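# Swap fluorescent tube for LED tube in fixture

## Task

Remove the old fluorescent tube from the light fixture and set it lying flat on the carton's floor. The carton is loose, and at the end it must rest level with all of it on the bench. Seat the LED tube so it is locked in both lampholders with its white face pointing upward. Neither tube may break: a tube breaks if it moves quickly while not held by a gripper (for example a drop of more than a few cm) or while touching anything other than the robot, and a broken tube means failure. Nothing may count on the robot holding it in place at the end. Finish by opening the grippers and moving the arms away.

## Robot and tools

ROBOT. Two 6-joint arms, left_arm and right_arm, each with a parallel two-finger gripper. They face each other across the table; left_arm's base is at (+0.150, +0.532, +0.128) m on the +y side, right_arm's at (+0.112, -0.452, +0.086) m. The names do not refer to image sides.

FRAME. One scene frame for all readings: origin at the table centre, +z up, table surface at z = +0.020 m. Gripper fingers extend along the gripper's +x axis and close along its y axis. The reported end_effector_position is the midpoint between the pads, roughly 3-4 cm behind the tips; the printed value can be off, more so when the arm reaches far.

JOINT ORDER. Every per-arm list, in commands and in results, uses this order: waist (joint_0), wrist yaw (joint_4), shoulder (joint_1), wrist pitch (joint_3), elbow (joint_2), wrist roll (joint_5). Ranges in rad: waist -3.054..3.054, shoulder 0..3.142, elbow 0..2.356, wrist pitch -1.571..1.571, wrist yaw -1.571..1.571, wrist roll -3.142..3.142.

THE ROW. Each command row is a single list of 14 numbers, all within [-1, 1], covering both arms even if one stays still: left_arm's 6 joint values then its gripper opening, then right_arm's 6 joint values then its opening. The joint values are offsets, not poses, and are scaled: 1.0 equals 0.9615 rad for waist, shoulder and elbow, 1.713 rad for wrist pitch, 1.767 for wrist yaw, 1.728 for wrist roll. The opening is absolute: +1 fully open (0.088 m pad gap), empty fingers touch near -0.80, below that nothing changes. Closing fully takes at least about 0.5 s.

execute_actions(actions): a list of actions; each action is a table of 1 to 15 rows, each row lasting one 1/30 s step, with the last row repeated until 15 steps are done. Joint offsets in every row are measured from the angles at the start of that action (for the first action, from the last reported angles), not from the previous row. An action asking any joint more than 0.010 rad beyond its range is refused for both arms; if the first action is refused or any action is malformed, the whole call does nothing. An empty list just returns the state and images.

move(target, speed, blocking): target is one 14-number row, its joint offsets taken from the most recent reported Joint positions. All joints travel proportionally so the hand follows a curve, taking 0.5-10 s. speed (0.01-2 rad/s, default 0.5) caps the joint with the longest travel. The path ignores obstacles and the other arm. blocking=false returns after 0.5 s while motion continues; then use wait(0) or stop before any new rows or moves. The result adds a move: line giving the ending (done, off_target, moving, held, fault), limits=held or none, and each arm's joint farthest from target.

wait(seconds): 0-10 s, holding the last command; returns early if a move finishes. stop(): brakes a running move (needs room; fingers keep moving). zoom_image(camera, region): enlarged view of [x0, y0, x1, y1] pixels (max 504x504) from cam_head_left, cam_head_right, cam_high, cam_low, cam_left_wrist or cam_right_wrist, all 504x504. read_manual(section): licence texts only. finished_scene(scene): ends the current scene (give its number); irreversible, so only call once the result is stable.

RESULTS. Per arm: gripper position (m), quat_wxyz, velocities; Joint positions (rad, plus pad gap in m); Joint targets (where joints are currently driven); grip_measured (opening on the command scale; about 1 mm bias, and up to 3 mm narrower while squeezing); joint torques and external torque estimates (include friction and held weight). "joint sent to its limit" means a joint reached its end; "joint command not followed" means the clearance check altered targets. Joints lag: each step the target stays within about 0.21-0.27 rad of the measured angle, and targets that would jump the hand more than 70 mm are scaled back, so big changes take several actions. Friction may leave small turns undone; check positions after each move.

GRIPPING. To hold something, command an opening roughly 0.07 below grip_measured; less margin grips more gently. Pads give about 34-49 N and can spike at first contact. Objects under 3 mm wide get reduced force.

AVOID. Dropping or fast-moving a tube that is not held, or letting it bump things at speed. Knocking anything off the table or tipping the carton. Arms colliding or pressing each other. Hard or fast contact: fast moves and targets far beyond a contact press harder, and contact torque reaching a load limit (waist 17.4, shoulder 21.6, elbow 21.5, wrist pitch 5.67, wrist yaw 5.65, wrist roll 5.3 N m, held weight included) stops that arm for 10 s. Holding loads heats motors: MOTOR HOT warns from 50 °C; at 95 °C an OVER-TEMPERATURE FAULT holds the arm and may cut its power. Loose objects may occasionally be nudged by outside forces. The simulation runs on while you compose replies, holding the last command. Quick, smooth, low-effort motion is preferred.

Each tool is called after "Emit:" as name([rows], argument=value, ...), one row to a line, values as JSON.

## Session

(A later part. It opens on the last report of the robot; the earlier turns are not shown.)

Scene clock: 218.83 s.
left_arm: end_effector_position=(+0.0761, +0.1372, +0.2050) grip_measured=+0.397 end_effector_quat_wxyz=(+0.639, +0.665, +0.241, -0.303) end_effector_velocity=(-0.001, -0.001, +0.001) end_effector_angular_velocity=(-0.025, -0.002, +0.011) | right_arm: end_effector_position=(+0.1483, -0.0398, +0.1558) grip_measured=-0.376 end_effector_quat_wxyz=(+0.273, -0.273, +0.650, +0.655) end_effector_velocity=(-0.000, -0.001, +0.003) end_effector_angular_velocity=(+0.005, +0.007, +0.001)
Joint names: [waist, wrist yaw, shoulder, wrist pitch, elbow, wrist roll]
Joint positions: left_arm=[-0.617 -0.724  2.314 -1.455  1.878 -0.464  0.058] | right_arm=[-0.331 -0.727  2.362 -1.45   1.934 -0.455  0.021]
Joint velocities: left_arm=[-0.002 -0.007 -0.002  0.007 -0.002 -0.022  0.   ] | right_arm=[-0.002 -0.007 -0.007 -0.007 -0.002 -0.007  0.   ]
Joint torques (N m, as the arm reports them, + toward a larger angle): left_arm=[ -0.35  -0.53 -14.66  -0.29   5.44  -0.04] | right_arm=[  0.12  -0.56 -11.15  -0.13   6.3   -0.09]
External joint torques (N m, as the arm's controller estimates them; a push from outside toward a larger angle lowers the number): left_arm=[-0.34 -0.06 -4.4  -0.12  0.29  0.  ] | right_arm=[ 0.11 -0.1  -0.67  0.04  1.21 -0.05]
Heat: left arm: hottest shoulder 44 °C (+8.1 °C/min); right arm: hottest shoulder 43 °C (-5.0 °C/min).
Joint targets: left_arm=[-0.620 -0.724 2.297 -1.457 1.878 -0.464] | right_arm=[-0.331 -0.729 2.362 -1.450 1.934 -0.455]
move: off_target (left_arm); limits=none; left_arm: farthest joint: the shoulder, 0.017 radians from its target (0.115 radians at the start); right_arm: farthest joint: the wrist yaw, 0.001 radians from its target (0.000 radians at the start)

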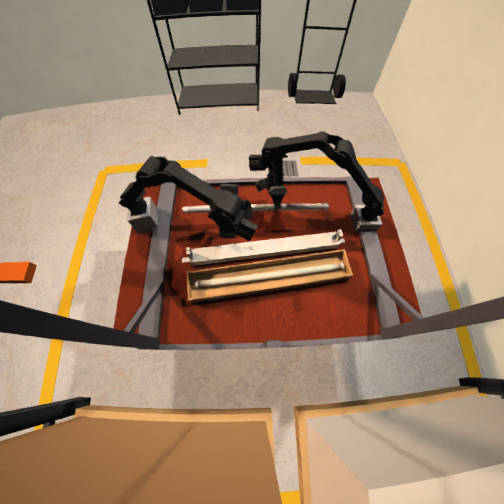

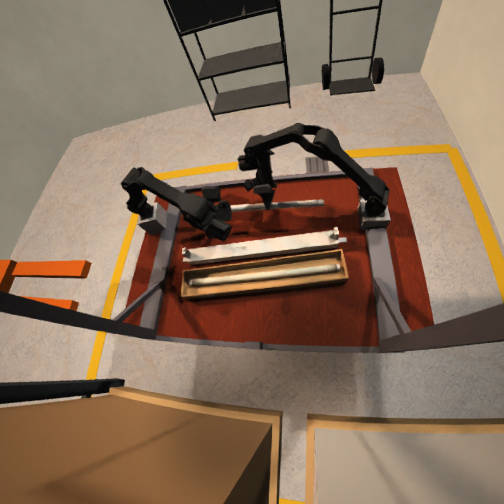

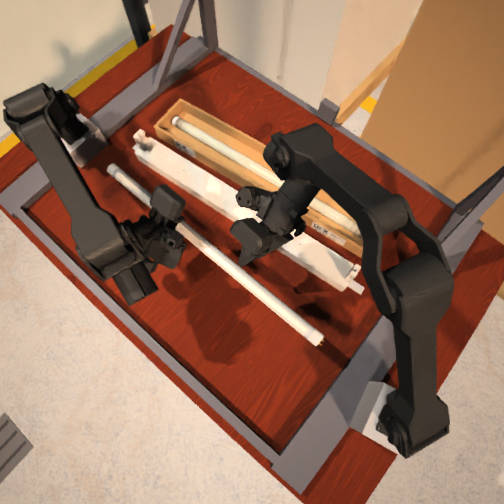

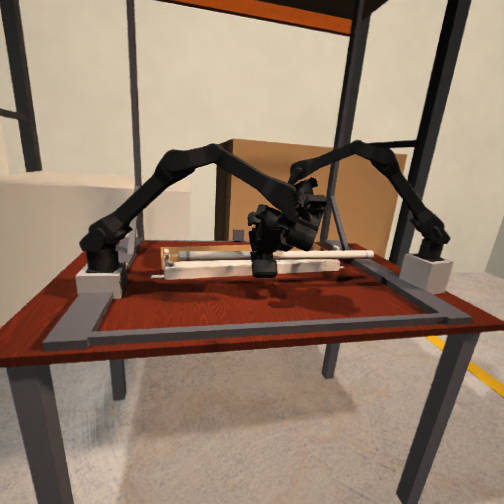

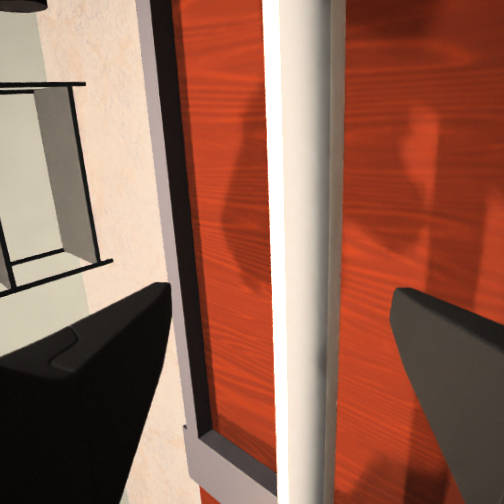

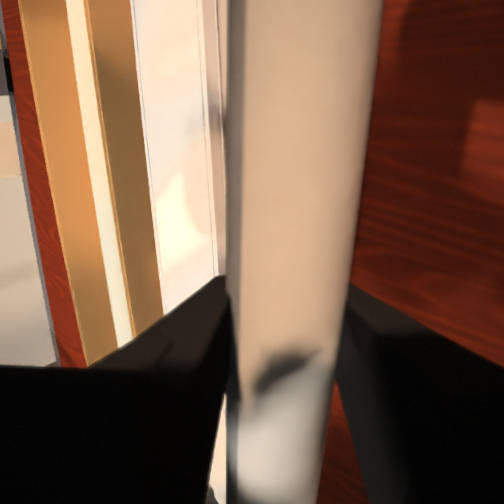

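Emit:
move(target=[-0.2,0.414,-0.69,0.04,-0.42,0.15,1,0,0,0,0,0,0,-0.47], speed=0.6)

Emit:
move(target=[0,0,0,0,0,0,1,0.29,0.414,-0.265,0.094,-0.095,0.234,-0.47], speed=0.25)

Emit:
move(target=[0,0,0,0,0,0,1,0.358,0,-0.035,0.04,-0.1,0.152,-0.47], speed=0.2)

Emit:
zoom_image(camera="cam_low", region=[140,210,370,290])

Emit:
zoom_image(camera="cam_left_wrist", region=[220,120,380,260])

Scene clock: 232.63 s.
left_arm: end_effector_position=(-0.0236, +0.2915, +0.2910) grip_measured=+1.000 end_effector_quat_wxyz=(+0.386, +0.591, +0.387, -0.593) end_effector_velocity=(-0.001, +0.000, +0.001) end_effector_angular_velocity=(-0.014, +0.001, +0.000) | right_arm: end_effector_position=(+0.1484, -0.0399, +0.1557) grip_measured=-0.376 end_effector_quat_wxyz=(+0.273, -0.273, +0.649, +0.655) end_effector_velocity=(+0.002, +0.000, -0.001) end_effector_angular_velocity=(+0.020, -0.009, +0.015)
Joint names: [waist, wrist yaw, shoulder, wrist pitch, elbow, wrist roll]
Joint positions: left_arm=[-0.806  0.002  1.664 -1.388  1.484 -0.209  0.088] | right_arm=[-0.331 -0.726  2.362 -1.45   1.934 -0.455  0.021]
Joint velocities: left_arm=[-0.007 -0.007 -0.007  0.007 -0.002 -0.007  0.   ] | right_arm=[-0.002  0.007 -0.002  0.007 -0.002 -0.022 -0.   ]
Joint torques (N m, as the arm reports them, + toward a larger angle): left_arm=[-0.43  0.19 -9.7   0.46  5.04  0.2 ] | right_arm=[  0.13  -0.51 -11.35  -0.21   6.23  -0.01]
External joint torques (N m, as the arm's controller estimates them; a push from outside toward a larger angle lowers the number): left_arm=[-0.43  0.21 -3.23  0.11 -0.74  0.2 ] | right_arm=[ 0.14 -0.06 -0.97 -0.06  1.16  0.03]
Heat: left arm: hottest shoulder 47 °C (+10.1 °C/min); right arm: hottest shoulder 46 °C (+1.0 °C/min).
Joint targets: left_arm=[-0.810 0.008 1.651 -1.386 1.474 -0.204] | right_arm=[-0.331 -0.727 2.362 -1.450 1.934 -0.455]
move: off_target (left_arm); limits=none; left_arm: farthest joint: the shoulder, 0.013 radians from its target (0.664 radians at the start); right_arm: farthest joint: the wrist yaw, 0.001 radians from its target (0.000 radians at the start)

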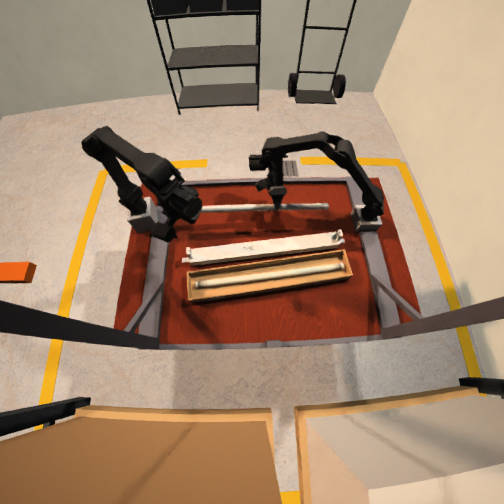

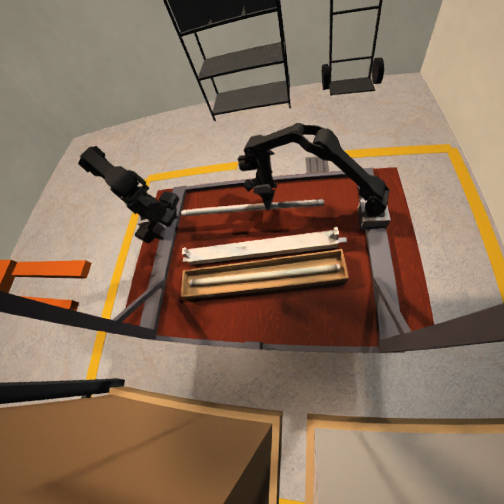

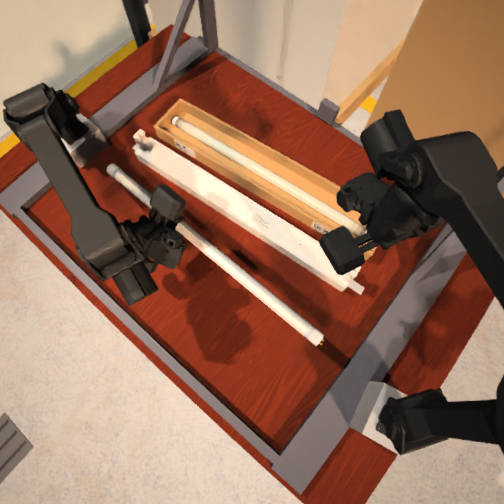

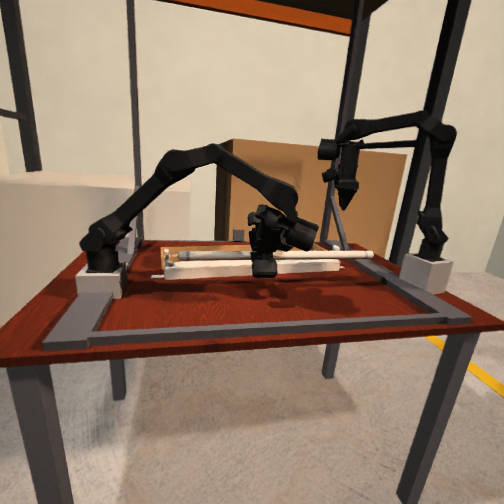

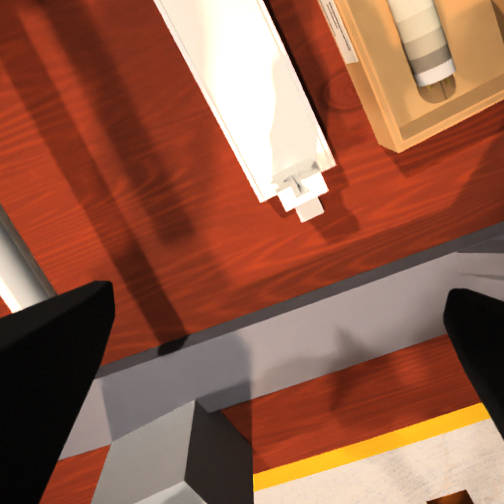

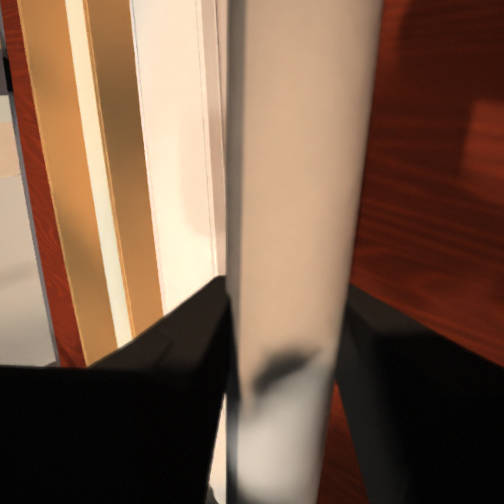

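Scene clock: 236.13 s.
left_arm: end_effector_position=(-0.0236, +0.2915, +0.2910) grip_measured=+1.000 end_effector_quat_wxyz=(+0.386, +0.591, +0.387, -0.593) end_effector_velocity=(+0.002, +0.002, -0.001) end_effector_angular_velocity=(+0.006, -0.013, +0.020) | right_arm: end_effector_position=(+0.1355, -0.0408, +0.1836) grip_measured=-0.376 end_effector_quat_wxyz=(+0.500, -0.501, +0.501, +0.498) end_effector_velocity=(+0.002, -0.002, +0.000) end_effector_angular_velocity=(-0.007, +0.008, -0.000)
Joint names: [waist, wrist yaw, shoulder, wrist pitch, elbow, wrist roll]
Joint positions: left_arm=[-0.806  0.002  1.664 -1.388  1.484 -0.209  0.088] | right_arm=[-0.055  0.002  2.131 -1.292  1.848 -0.055  0.021]
Joint velocities: left_arm=[-0.002 -0.007 -0.002 -0.007 -0.007 -0.022  0.   ] | right_arm=[-0.007 -0.007 -0.002 -0.007 -0.002 -0.007  0.   ]
Joint torques (N m, as the arm reports them, + toward a larger angle): left_arm=[-0.04 -0.01 -7.95  0.32  6.09  0.01] | right_arm=[  0.27   0.19 -13.28   0.45   6.34   0.07]
External joint torques (N m, as the arm's controller estimates them; a push from outside toward a larger angle lowers the number): left_arm=[-0.04  0.01 -1.5  -0.02  0.34  0.01] | right_arm=[ 0.39  0.19 -3.65  0.13  0.69  0.07]
Heat: left arm: hottest shoulder 46 °C (+9.0 °C/min); right arm: hottest shoulder 47 °C (+3.0 °C/min).
Joint targets: left_arm=[-0.806 0.002 1.664 -1.388 1.484 -0.209] | right_arm=[-0.052 0.006 2.107 -1.289 1.843 -0.051]
move: off_target (right_arm); limits=none; left_arm: farthest joint: the waist, 0.000 radians from its target (0.000 radians at the start); right_arm: farthest joint: the shoulder, 0.024 radians from its target (0.255 radians at the start)

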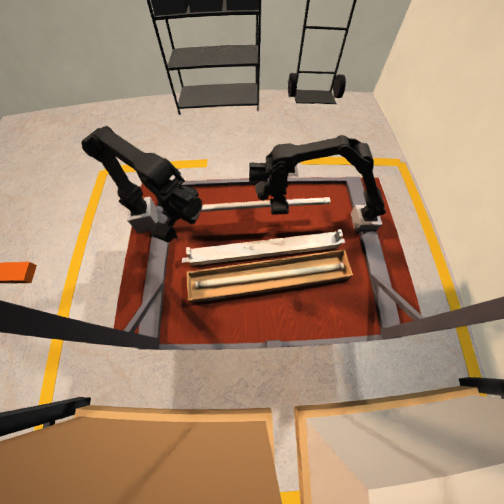

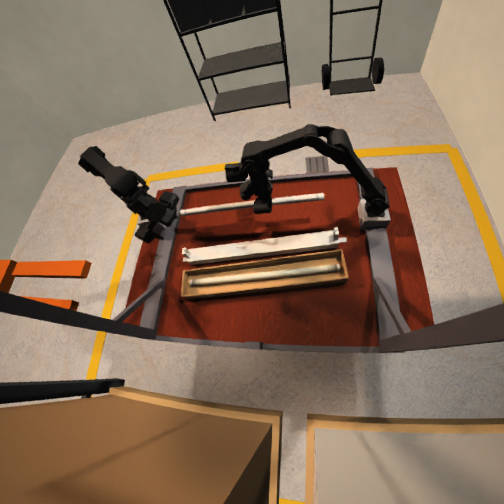

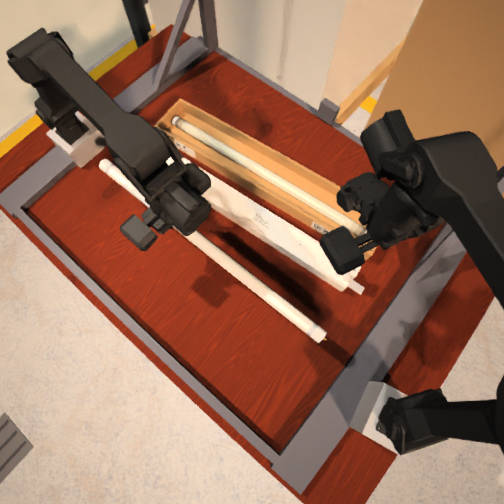

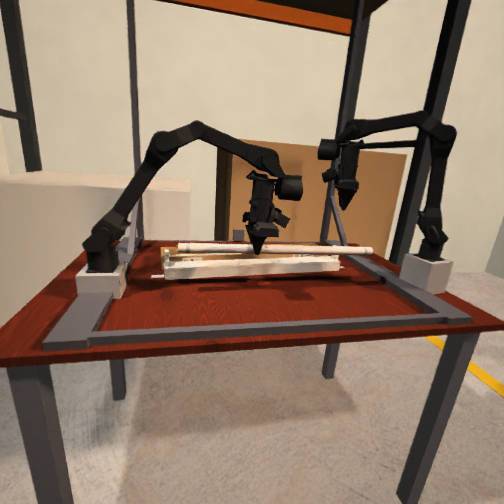

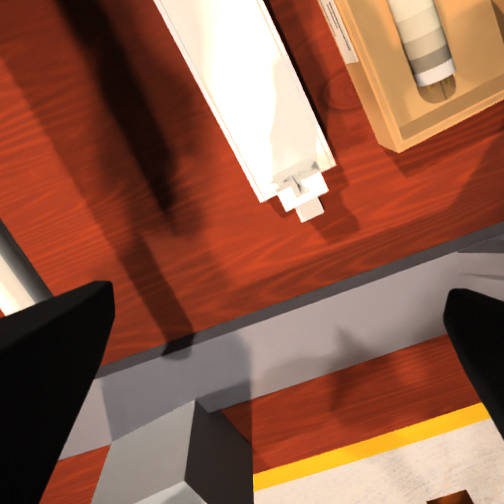

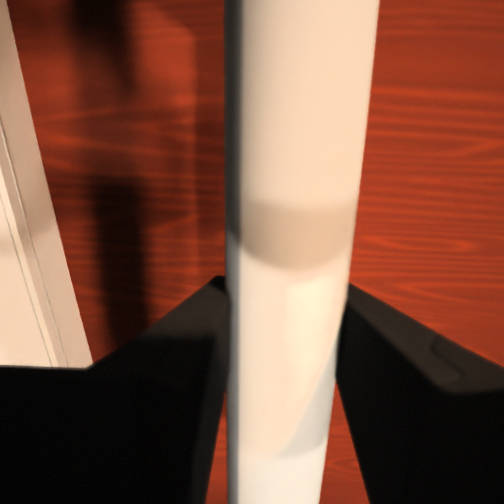

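Scene clock: 238.33 s.
left_arm: end_effector_position=(-0.0236, +0.2915, +0.2910) grip_measured=+1.000 end_effector_quat_wxyz=(+0.386, +0.591, +0.387, -0.593) end_effector_velocity=(+0.002, +0.001, +0.000) end_effector_angular_velocity=(-0.007, -0.022, +0.015) | right_arm: end_effector_position=(-0.0015, -0.0633, +0.1648) grip_measured=-0.376 end_effector_quat_wxyz=(+0.477, -0.526, +0.482, +0.514) end_effector_velocity=(+0.000, -0.002, +0.002) end_effector_angular_velocity=(-0.004, +0.006, +0.005)
Joint names: [waist, wrist yaw, shoulder, wrist pitch, elbow, wrist roll]
Joint positions: left_arm=[-0.806  0.002  1.664 -1.388  1.484 -0.209  0.088] | right_arm=[ 0.287  0.002  2.122 -1.226  1.758  0.205  0.021]
Joint velocities: left_arm=[-0.007 -0.022 -0.002 -0.007 -0.002 -0.022  0.   ] | right_arm=[-0.002 -0.007 -0.007 -0.007 -0.002 -0.007 -0.   ]
Joint torques (N m, as the arm reports them, + toward a larger angle): left_arm=[-0.03 -0.01 -7.94  0.32  6.1   0.  ] | right_arm=[  0.16   0.03 -13.08   0.44   6.     0.11]
External joint torques (N m, as the arm's controller estimates them; a push from outside toward a larger angle lowers the number): left_arm=[ 0.02  0.01 -1.51  0.    0.37  0.  ] | right_arm=[ 0.16  0.02 -3.49  0.14  0.36  0.11]
Heat: left arm: hottest shoulder 45 °C (+7.0 °C/min); right arm: hottest shoulder 48 °C (+4.0 °C/min).
Joint targets: left_arm=[-0.806 0.002 1.664 -1.388 1.484 -0.209] | right_arm=[0.289 0.002 2.098 -1.223 1.752 0.208]
move: off_target (right_arm); limits=none; left_arm: farthest joint: the waist, 0.000 radians from its target (0.000 radians at the start); right_arm: farthest joint: the shoulder, 0.024 radians from its target (0.034 radians at the start)

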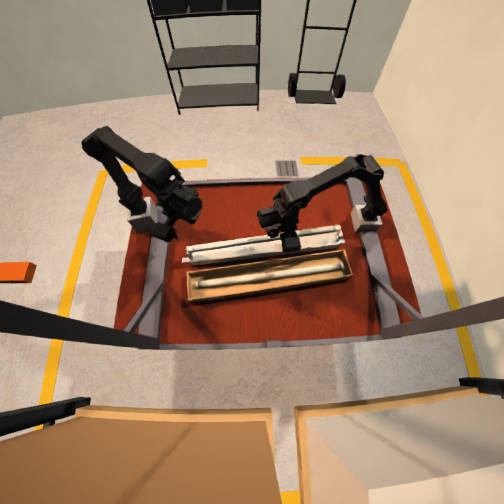

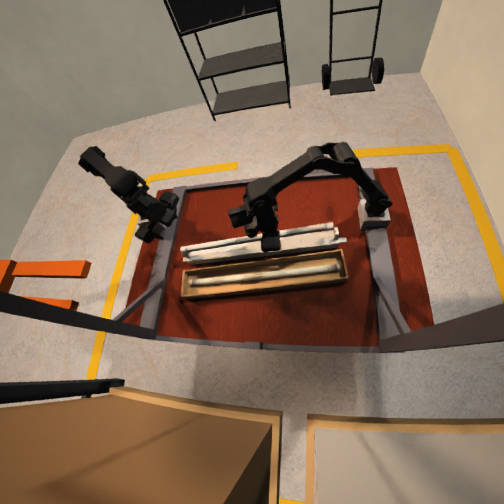

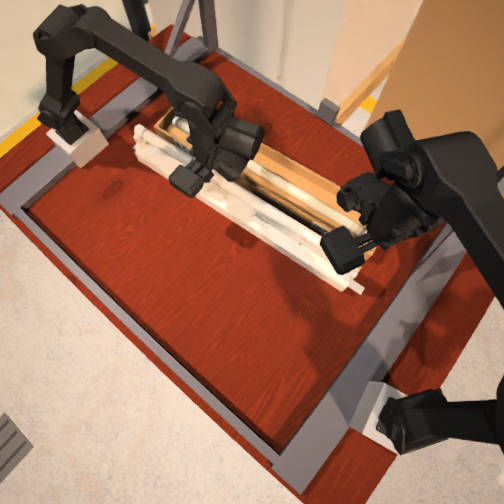

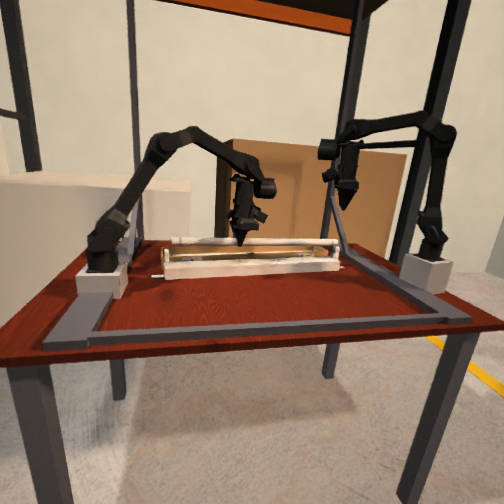

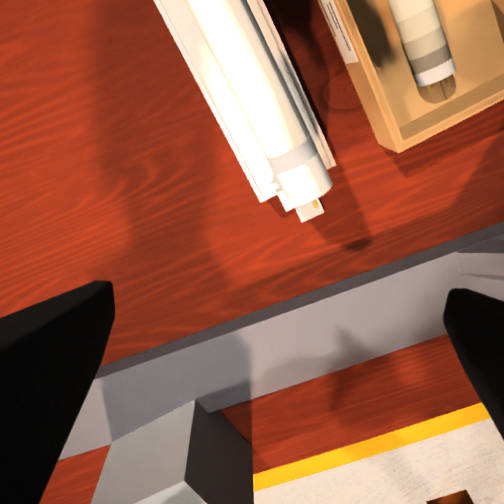

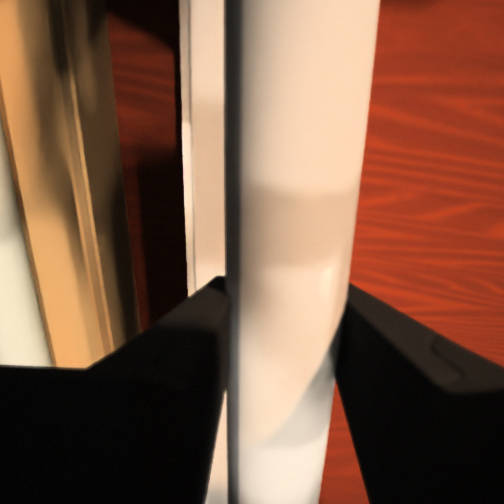

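Region (140, 210, 370, 290) of cam_low's 504x504 image, scaled by 2.191, with more detail than that image has; it fills the top 175 rows of this view, and the rest is white.

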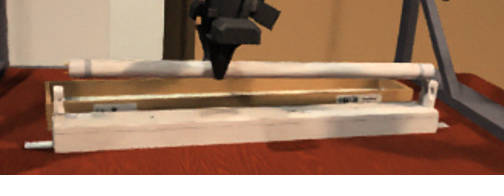

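Region (220, 120, 380, 260) of cam_left_wrist's 504x504 image, scaled by 3.150, with more detail than that image has; it fills the top 441 rows of this view, and the rest is white.

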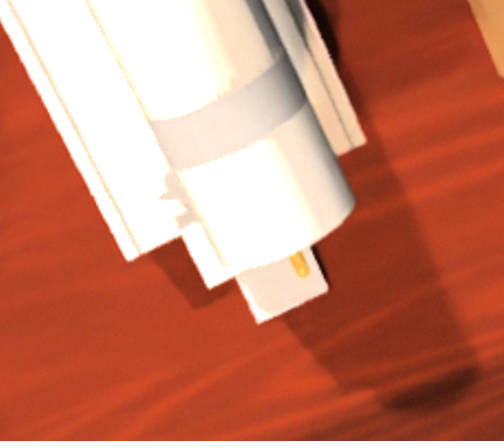

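Emit:
move(target=[0,0,0,0,0,0,1,0.007,0,-0.064,0.069,-0.134,0.019,-0.47], speed=0.05)

Emit:
zoom_image(camera="cam_low", region=[140,210,370,290])

Emit:
zoom_image(camera="cam_left_wrist", region=[220,120,380,260])

Emit:
zoom_image(camera="cam_high", region=[115,110,185,170])

Scene clock: 256.23 s.
left_arm: end_effector_position=(-0.0236, +0.2915, +0.2910) grip_measured=+1.000 end_effector_quat_wxyz=(+0.386, +0.591, +0.387, -0.593) end_effector_velocity=(-0.003, +0.001, +0.000) end_effector_angular_velocity=(-0.002, +0.010, +0.015) | right_arm: end_effector_position=(-0.0012, -0.0690, +0.1486) grip_measured=-0.376 end_effector_quat_wxyz=(+0.489, -0.510, +0.484, +0.516) end_effector_velocity=(+0.006, -0.004, +0.000) end_effector_angular_velocity=(-0.015, -0.027, -0.010)
Joint names: [waist, wrist yaw, shoulder, wrist pitch, elbow, wrist roll]
Joint positions: left_arm=[-0.806  0.002  1.664 -1.388  1.484 -0.209  0.088] | right_arm=[ 0.29   0.002  2.084 -1.11   1.635  0.235  0.021]
Joint velocities: left_arm=[-0.007  0.007 -0.002  0.007 -0.002 -0.022  0.   ] | right_arm=[-0.002  0.022 -0.002 -0.022 -0.002  0.007 -0.   ]
Joint torques (N m, as the arm reports them, + toward a larger angle): left_arm=[-0.04 -0.01 -7.95  0.32  6.09  0.  ] | right_arm=[  0.22   0.04 -12.82   0.48   6.18   0.11]
External joint torques (N m, as the arm's controller estimates them; a push from outside toward a larger angle lowers the number): left_arm=[ 0.01  0.01 -1.53 -0.03  0.34  0.  ] | right_arm=[ 0.25  0.03 -3.57  0.16  0.66  0.11]
Heat: left arm: hottest shoulder 42 °C (+2.0 °C/min); right arm: hottest shoulder 52 °C (+10.1 °C/min). Fold the right arm in close to its base before you think long.
Joint targets: left_arm=[-0.806 0.002 1.664 -1.388 1.484 -0.209] | right_arm=[0.293 0.002 2.060 -1.107 1.629 0.238]
MOTOR HOT: a motor of the right arm reached 50 °C. Now the hottest motor of the right arm, the shoulder, reports 52 °C. The temperature limit of the motors' drives, at which the controller stops that arm, is 95 °C. To cool a motor, set the load down, stop pushing, or move to a pose that needs little force.
move: off_target (right_arm); limits=none; left_arm: farthest joint: the waist, 0.000 radians from its target (0.000 radians at the start); right_arm: farthest joint: the shoulder, 0.024 radians from its target (0.061 radians at the start)

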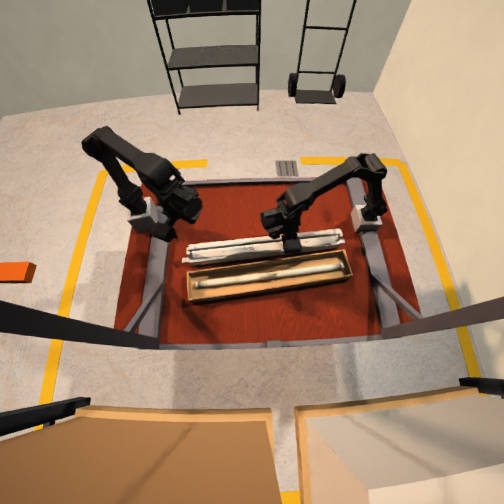

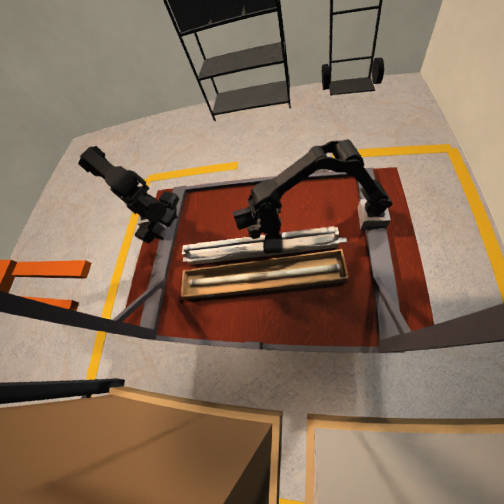

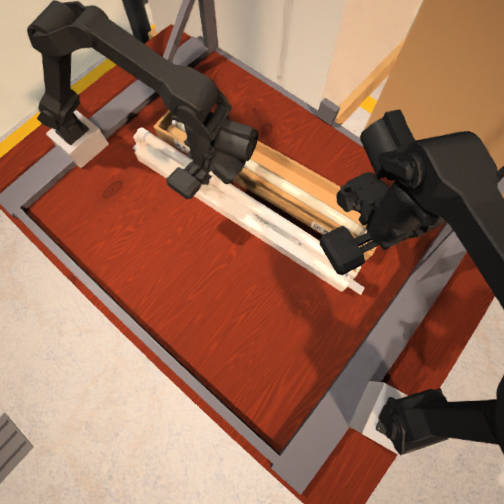

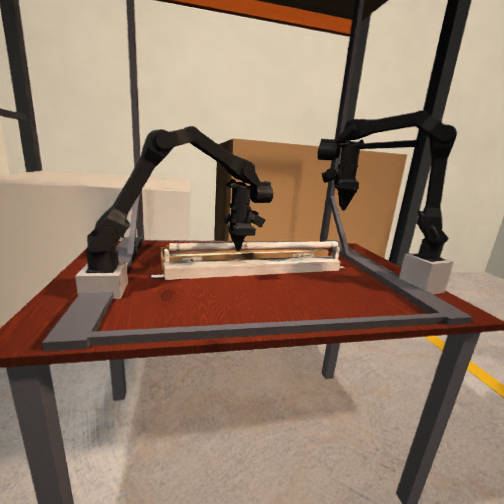

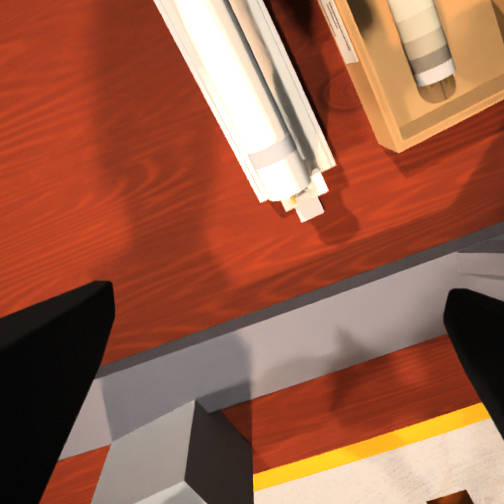

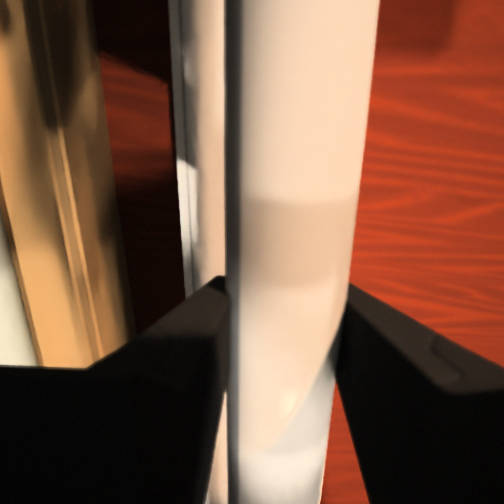

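Region (140, 210, 370, 290) of cam_low's 504x504 image, scaled by 2.191, with more detail than that image has; it fills the top 175 rows of this view, and the rest is white.

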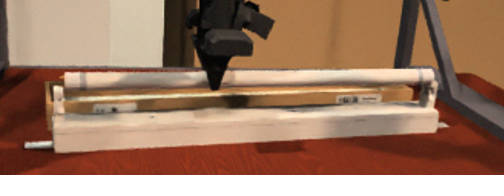

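Region (220, 120, 380, 260) of cam_left_wrist's 504x504 image, scaled by 3.150, with more detail than that image has; it fills the top 441 rows of this view, and the rest is white.

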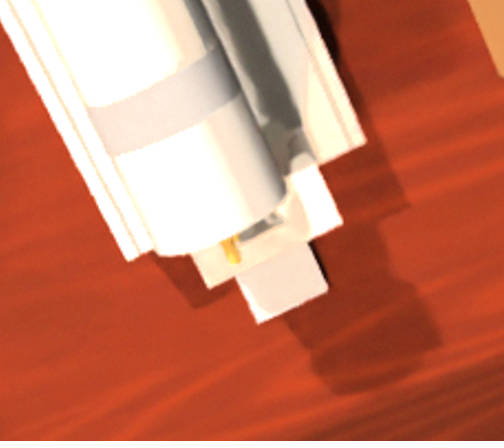

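Region (115, 110, 185, 170) of cam_high's 504x504 image, scaled by 7.200, with more detail than that image has; it fills the top 432 rows of this view, and the rest is white.

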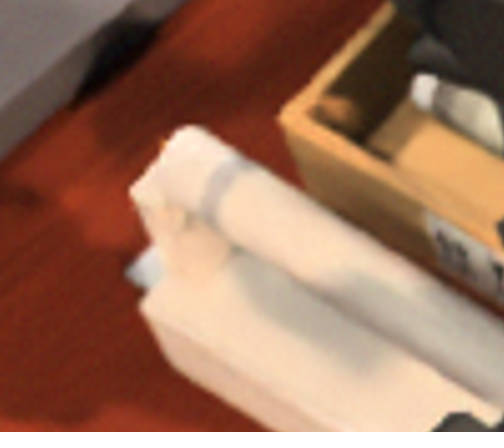

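Emit:
move(target=[0,0,0,0,0,0,1,0.008,0,0.024,0.018,-0.03,0,-0.47], speed=0.025)

Emit:
zoom_image(camera="cam_head_right", region=[300,215,370,270])

Emit:
zoom_image(camera="cam_left_wrist", region=[220,120,380,260])

Emit:
zoom_image(camera="cam_low", region=[140,210,370,290])

Scene clock: 268.33 s.
left_arm: end_effector_position=(-0.0236, +0.2915, +0.2910) grip_measured=+1.000 end_effector_quat_wxyz=(+0.386, +0.591, +0.387, -0.593) end_effector_velocity=(+0.005, -0.001, +0.000) end_effector_angular_velocity=(-0.007, -0.022, +0.024) | right_arm: end_effector_position=(-0.0027, -0.0703, +0.1391) grip_measured=-0.376 end_effector_quat_wxyz=(+0.487, -0.513, +0.483, +0.516) end_effector_velocity=(+0.004, -0.001, +0.000) end_effector_angular_velocity=(-0.005, -0.009, -0.000)
Joint names: [waist, wrist yaw, shoulder, wrist pitch, elbow, wrist roll]
Joint positions: left_arm=[-0.806  0.002  1.664 -1.388  1.484 -0.209  0.088] | right_arm=[ 0.295  0.002  2.095 -1.083  1.613  0.235  0.021]
Joint velocities: left_arm=[ 0.002 -0.022 -0.002 -0.007 -0.002 -0.022  0.   ] | right_arm=[-0.007  0.007 -0.002 -0.007 -0.002 -0.007 -0.   ]
Joint torques (N m, as the arm reports them, + toward a larger angle): left_arm=[-0.05 -0.01 -7.96  0.32  6.1   0.  ] | right_arm=[ 0.28  0.03 -8.7   0.52  6.01  0.  ]
External joint torques (N m, as the arm's controller estimates them; a push from outside toward a larger angle lowers the number): left_arm=[-0.05  0.02 -1.43  0.01  0.34  0.  ] | right_arm=[ 0.41  0.01  0.55  0.18  0.5  -0.01]
Heat: left arm: hottest shoulder 41 °C (-1.0 °C/min); right arm: hottest shoulder 53 °C (+11.1 °C/min). Fold the right arm in close to its base before you think long.
Joint targets: left_arm=[-0.806 0.002 1.664 -1.388 1.484 -0.209] | right_arm=[0.298 0.002 2.107 -1.079 1.607 0.235]
MOTOR HOT: still on. Now the hottest motor of the right arm, the shoulder, reports 53 °C; a drive's own limit is 95 °C.
move: off_target (right_arm); limits=none; left_arm: farthest joint: the waist, 0.000 radians from its target (0.000 radians at the start); right_arm: farthest joint: the shoulder, 0.012 radians from its target (0.023 radians at the start)

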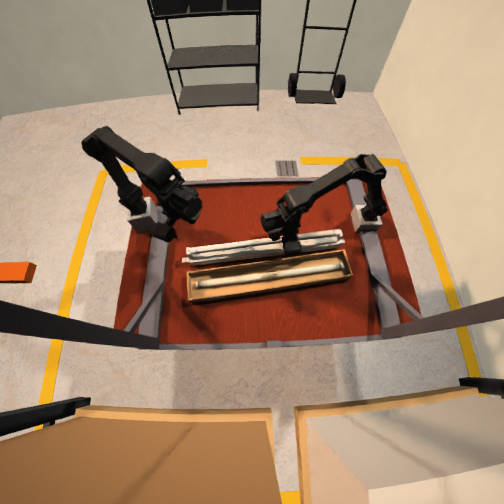

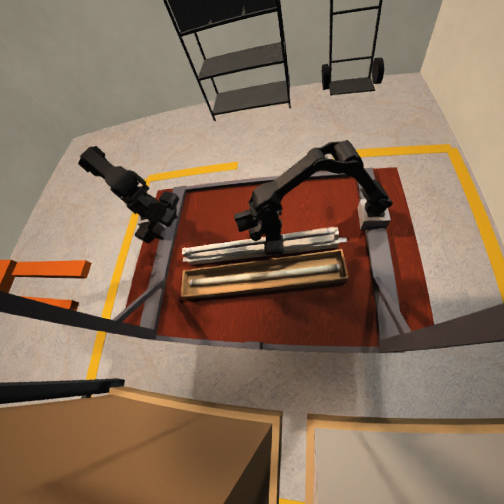

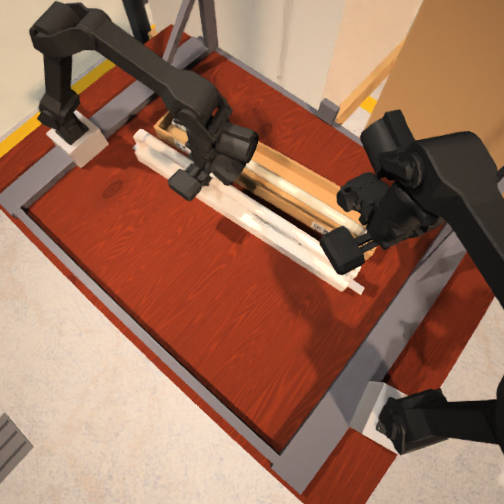

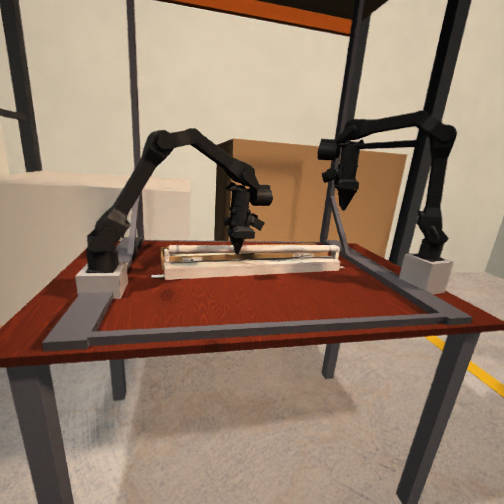

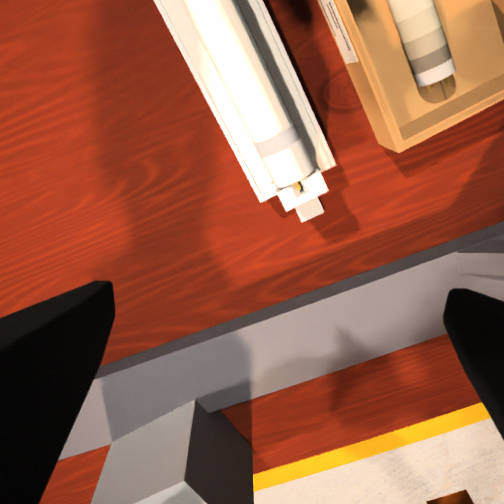

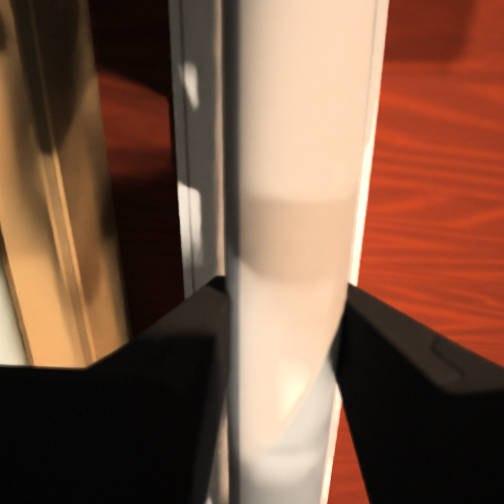

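Region (300, 215, 370, 270) of cam_head_right's 504x504 image, scaled by 7.200, with more detail than that image has; it fills the top 396 rows of this view, and the rest is white.

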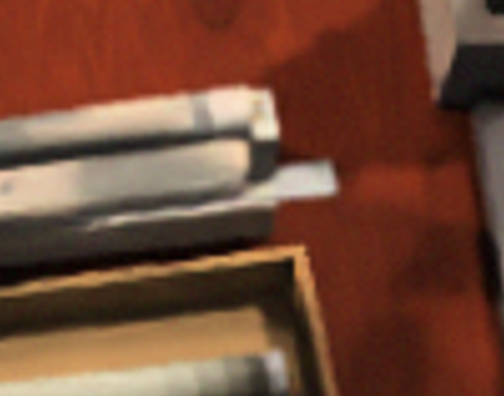

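Region (220, 120, 380, 260) of cam_left_wrist's 504x504 image, scaled by 3.150, with more detail than that image has; it fills the top 441 rows of this view, and the rest is white.

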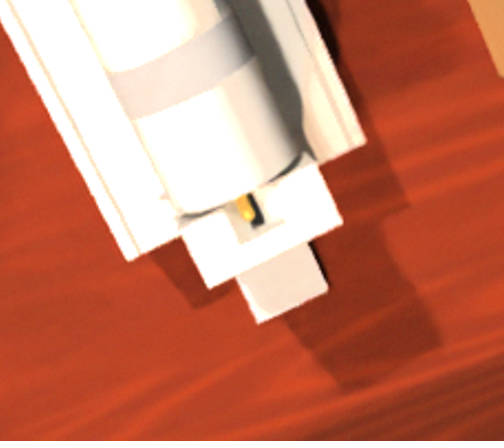

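Region (140, 210, 370, 290) of cam_low's 504x504 image, scaled by 2.191, with more detail than that image has; it fills the top 175 rows of this view, and the rest is white.

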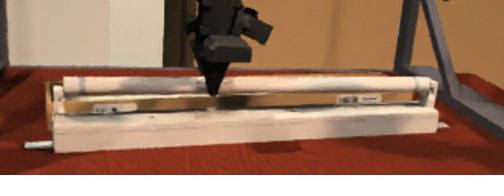

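Emit:
move(target=[0,0,0,0,0,0,1,0,0,0.018,0.026,-0.036,0,-0.47], speed=0.02)

Emit:
zoom_image(camera="cam_low", region=[145,230,225,285])

Emit:
zoom_image(camera="cam_high", region=[115,110,185,170])

Scene clock: 276.00 s.
left_arm: end_effector_position=(-0.0236, +0.2915, +0.2910) grip_measured=+1.000 end_effector_quat_wxyz=(+0.386, +0.591, +0.387, -0.593) end_effector_velocity=(+0.000, +0.002, -0.001) end_effector_angular_velocity=(+0.006, -0.013, +0.000) | right_arm: end_effector_position=(-0.0024, -0.0695, +0.1306) grip_measured=-0.376 end_effector_quat_wxyz=(+0.489, -0.511, +0.482, +0.518) end_effector_velocity=(-0.003, +0.000, +0.000) end_effector_angular_velocity=(+0.001, +0.023, +0.020)
Joint names: [waist, wrist yaw, shoulder, wrist pitch, elbow, wrist roll]
Joint positions: left_arm=[-0.806  0.002  1.664 -1.388  1.484 -0.209  0.088] | right_arm=[ 0.294  0.004  2.099 -1.043  1.585  0.235  0.021]
Joint velocities: left_arm=[-0.007 -0.007  0.002 -0.007 -0.002 -0.007  0.   ] | right_arm=[-0.002 -0.022 -0.002  0.007 -0.002 -0.022  0.   ]
Joint torques (N m, as the arm reports them, + toward a larger angle): left_arm=[-0.04 -0.01 -7.95  0.33  6.1   0.  ] | right_arm=[ 0.21 -0.06 -8.56  0.6   5.9   0.01]
External joint torques (N m, as the arm's controller estimates them; a push from outside toward a larger angle lowers the number): left_arm=[-0.02  0.01 -1.47  0.    0.35  0.  ] | right_arm=[ 0.19 -0.06  0.73  0.23  0.37  0.01]
Heat: left arm: hottest shoulder 40 °C (-3.0 °C/min); right arm: hottest shoulder 52 °C (+9.1 °C/min). Fold the right arm in close to its base before you think long.
Joint targets: left_arm=[-0.806 0.002 1.664 -1.388 1.484 -0.209] | right_arm=[0.295 0.002 2.112 -1.039 1.578 0.235]
MOTOR HOT: still on. Now the hottest motor of the right arm, the shoulder, reports 52 °C; a drive's own limit is 95 °C.
move: off_target (right_arm); limits=none; left_arm: farthest joint: the waist, 0.000 radians from its target (0.000 radians at the start); right_arm: farthest joint: the shoulder, 0.013 radians from its target (0.018 radians at the start)

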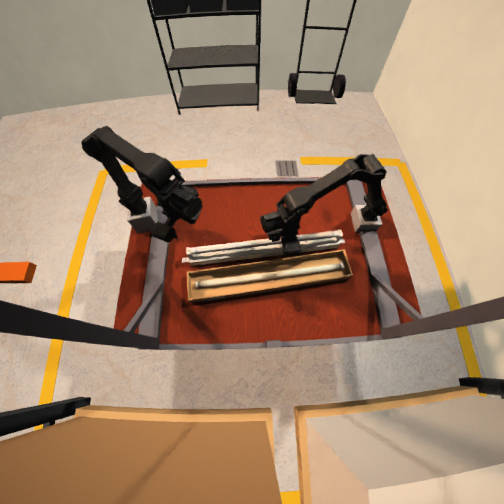

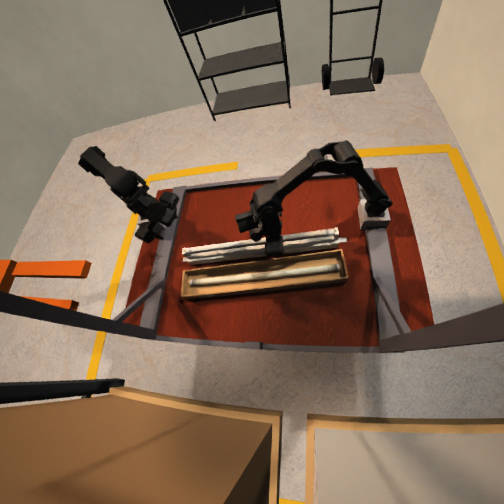

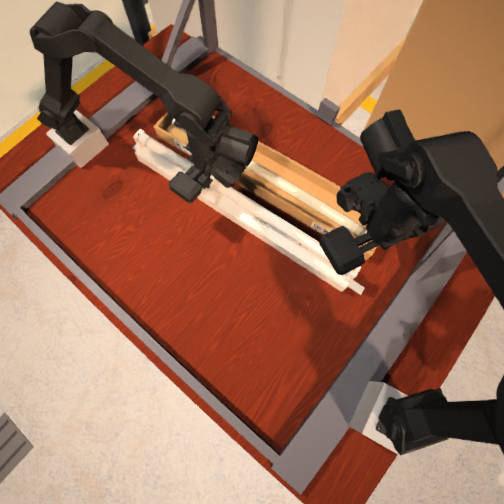

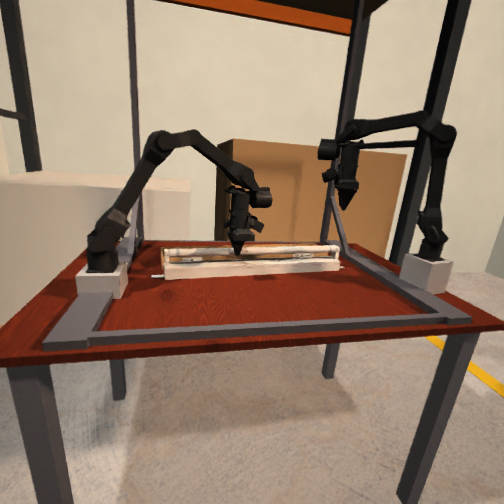

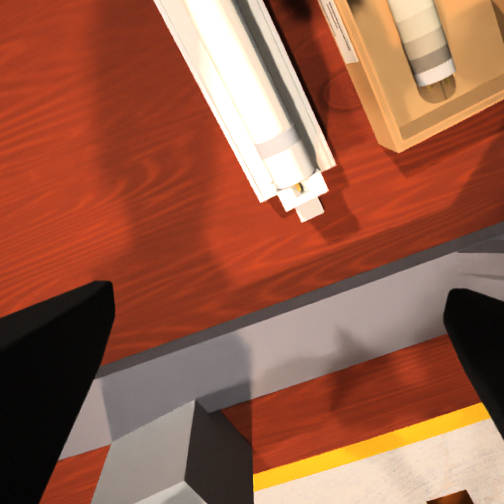

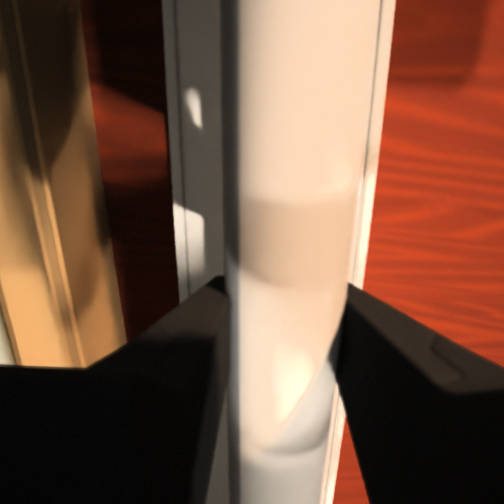

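Region (145, 230, 225, 285) of cam_low's 504x504 image, scaled by 6.300, with more detail than that image has; it fills the top 346 rows of this view, and the rest is white.

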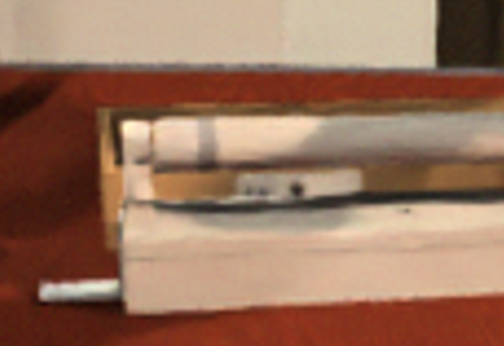

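Region (115, 110, 185, 170) of cam_high's 504x504 image, scaled by 7.200, with more detail than that image has; it fills the top 432 rows of this view, and the rest is white.

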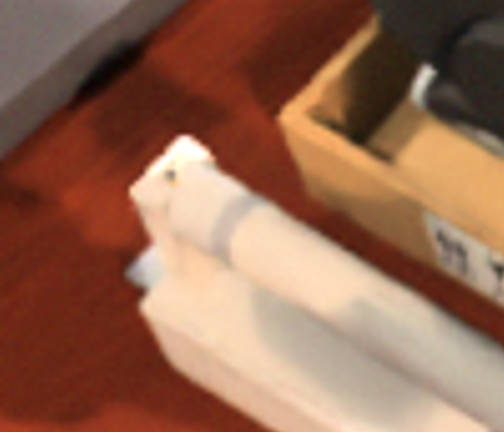

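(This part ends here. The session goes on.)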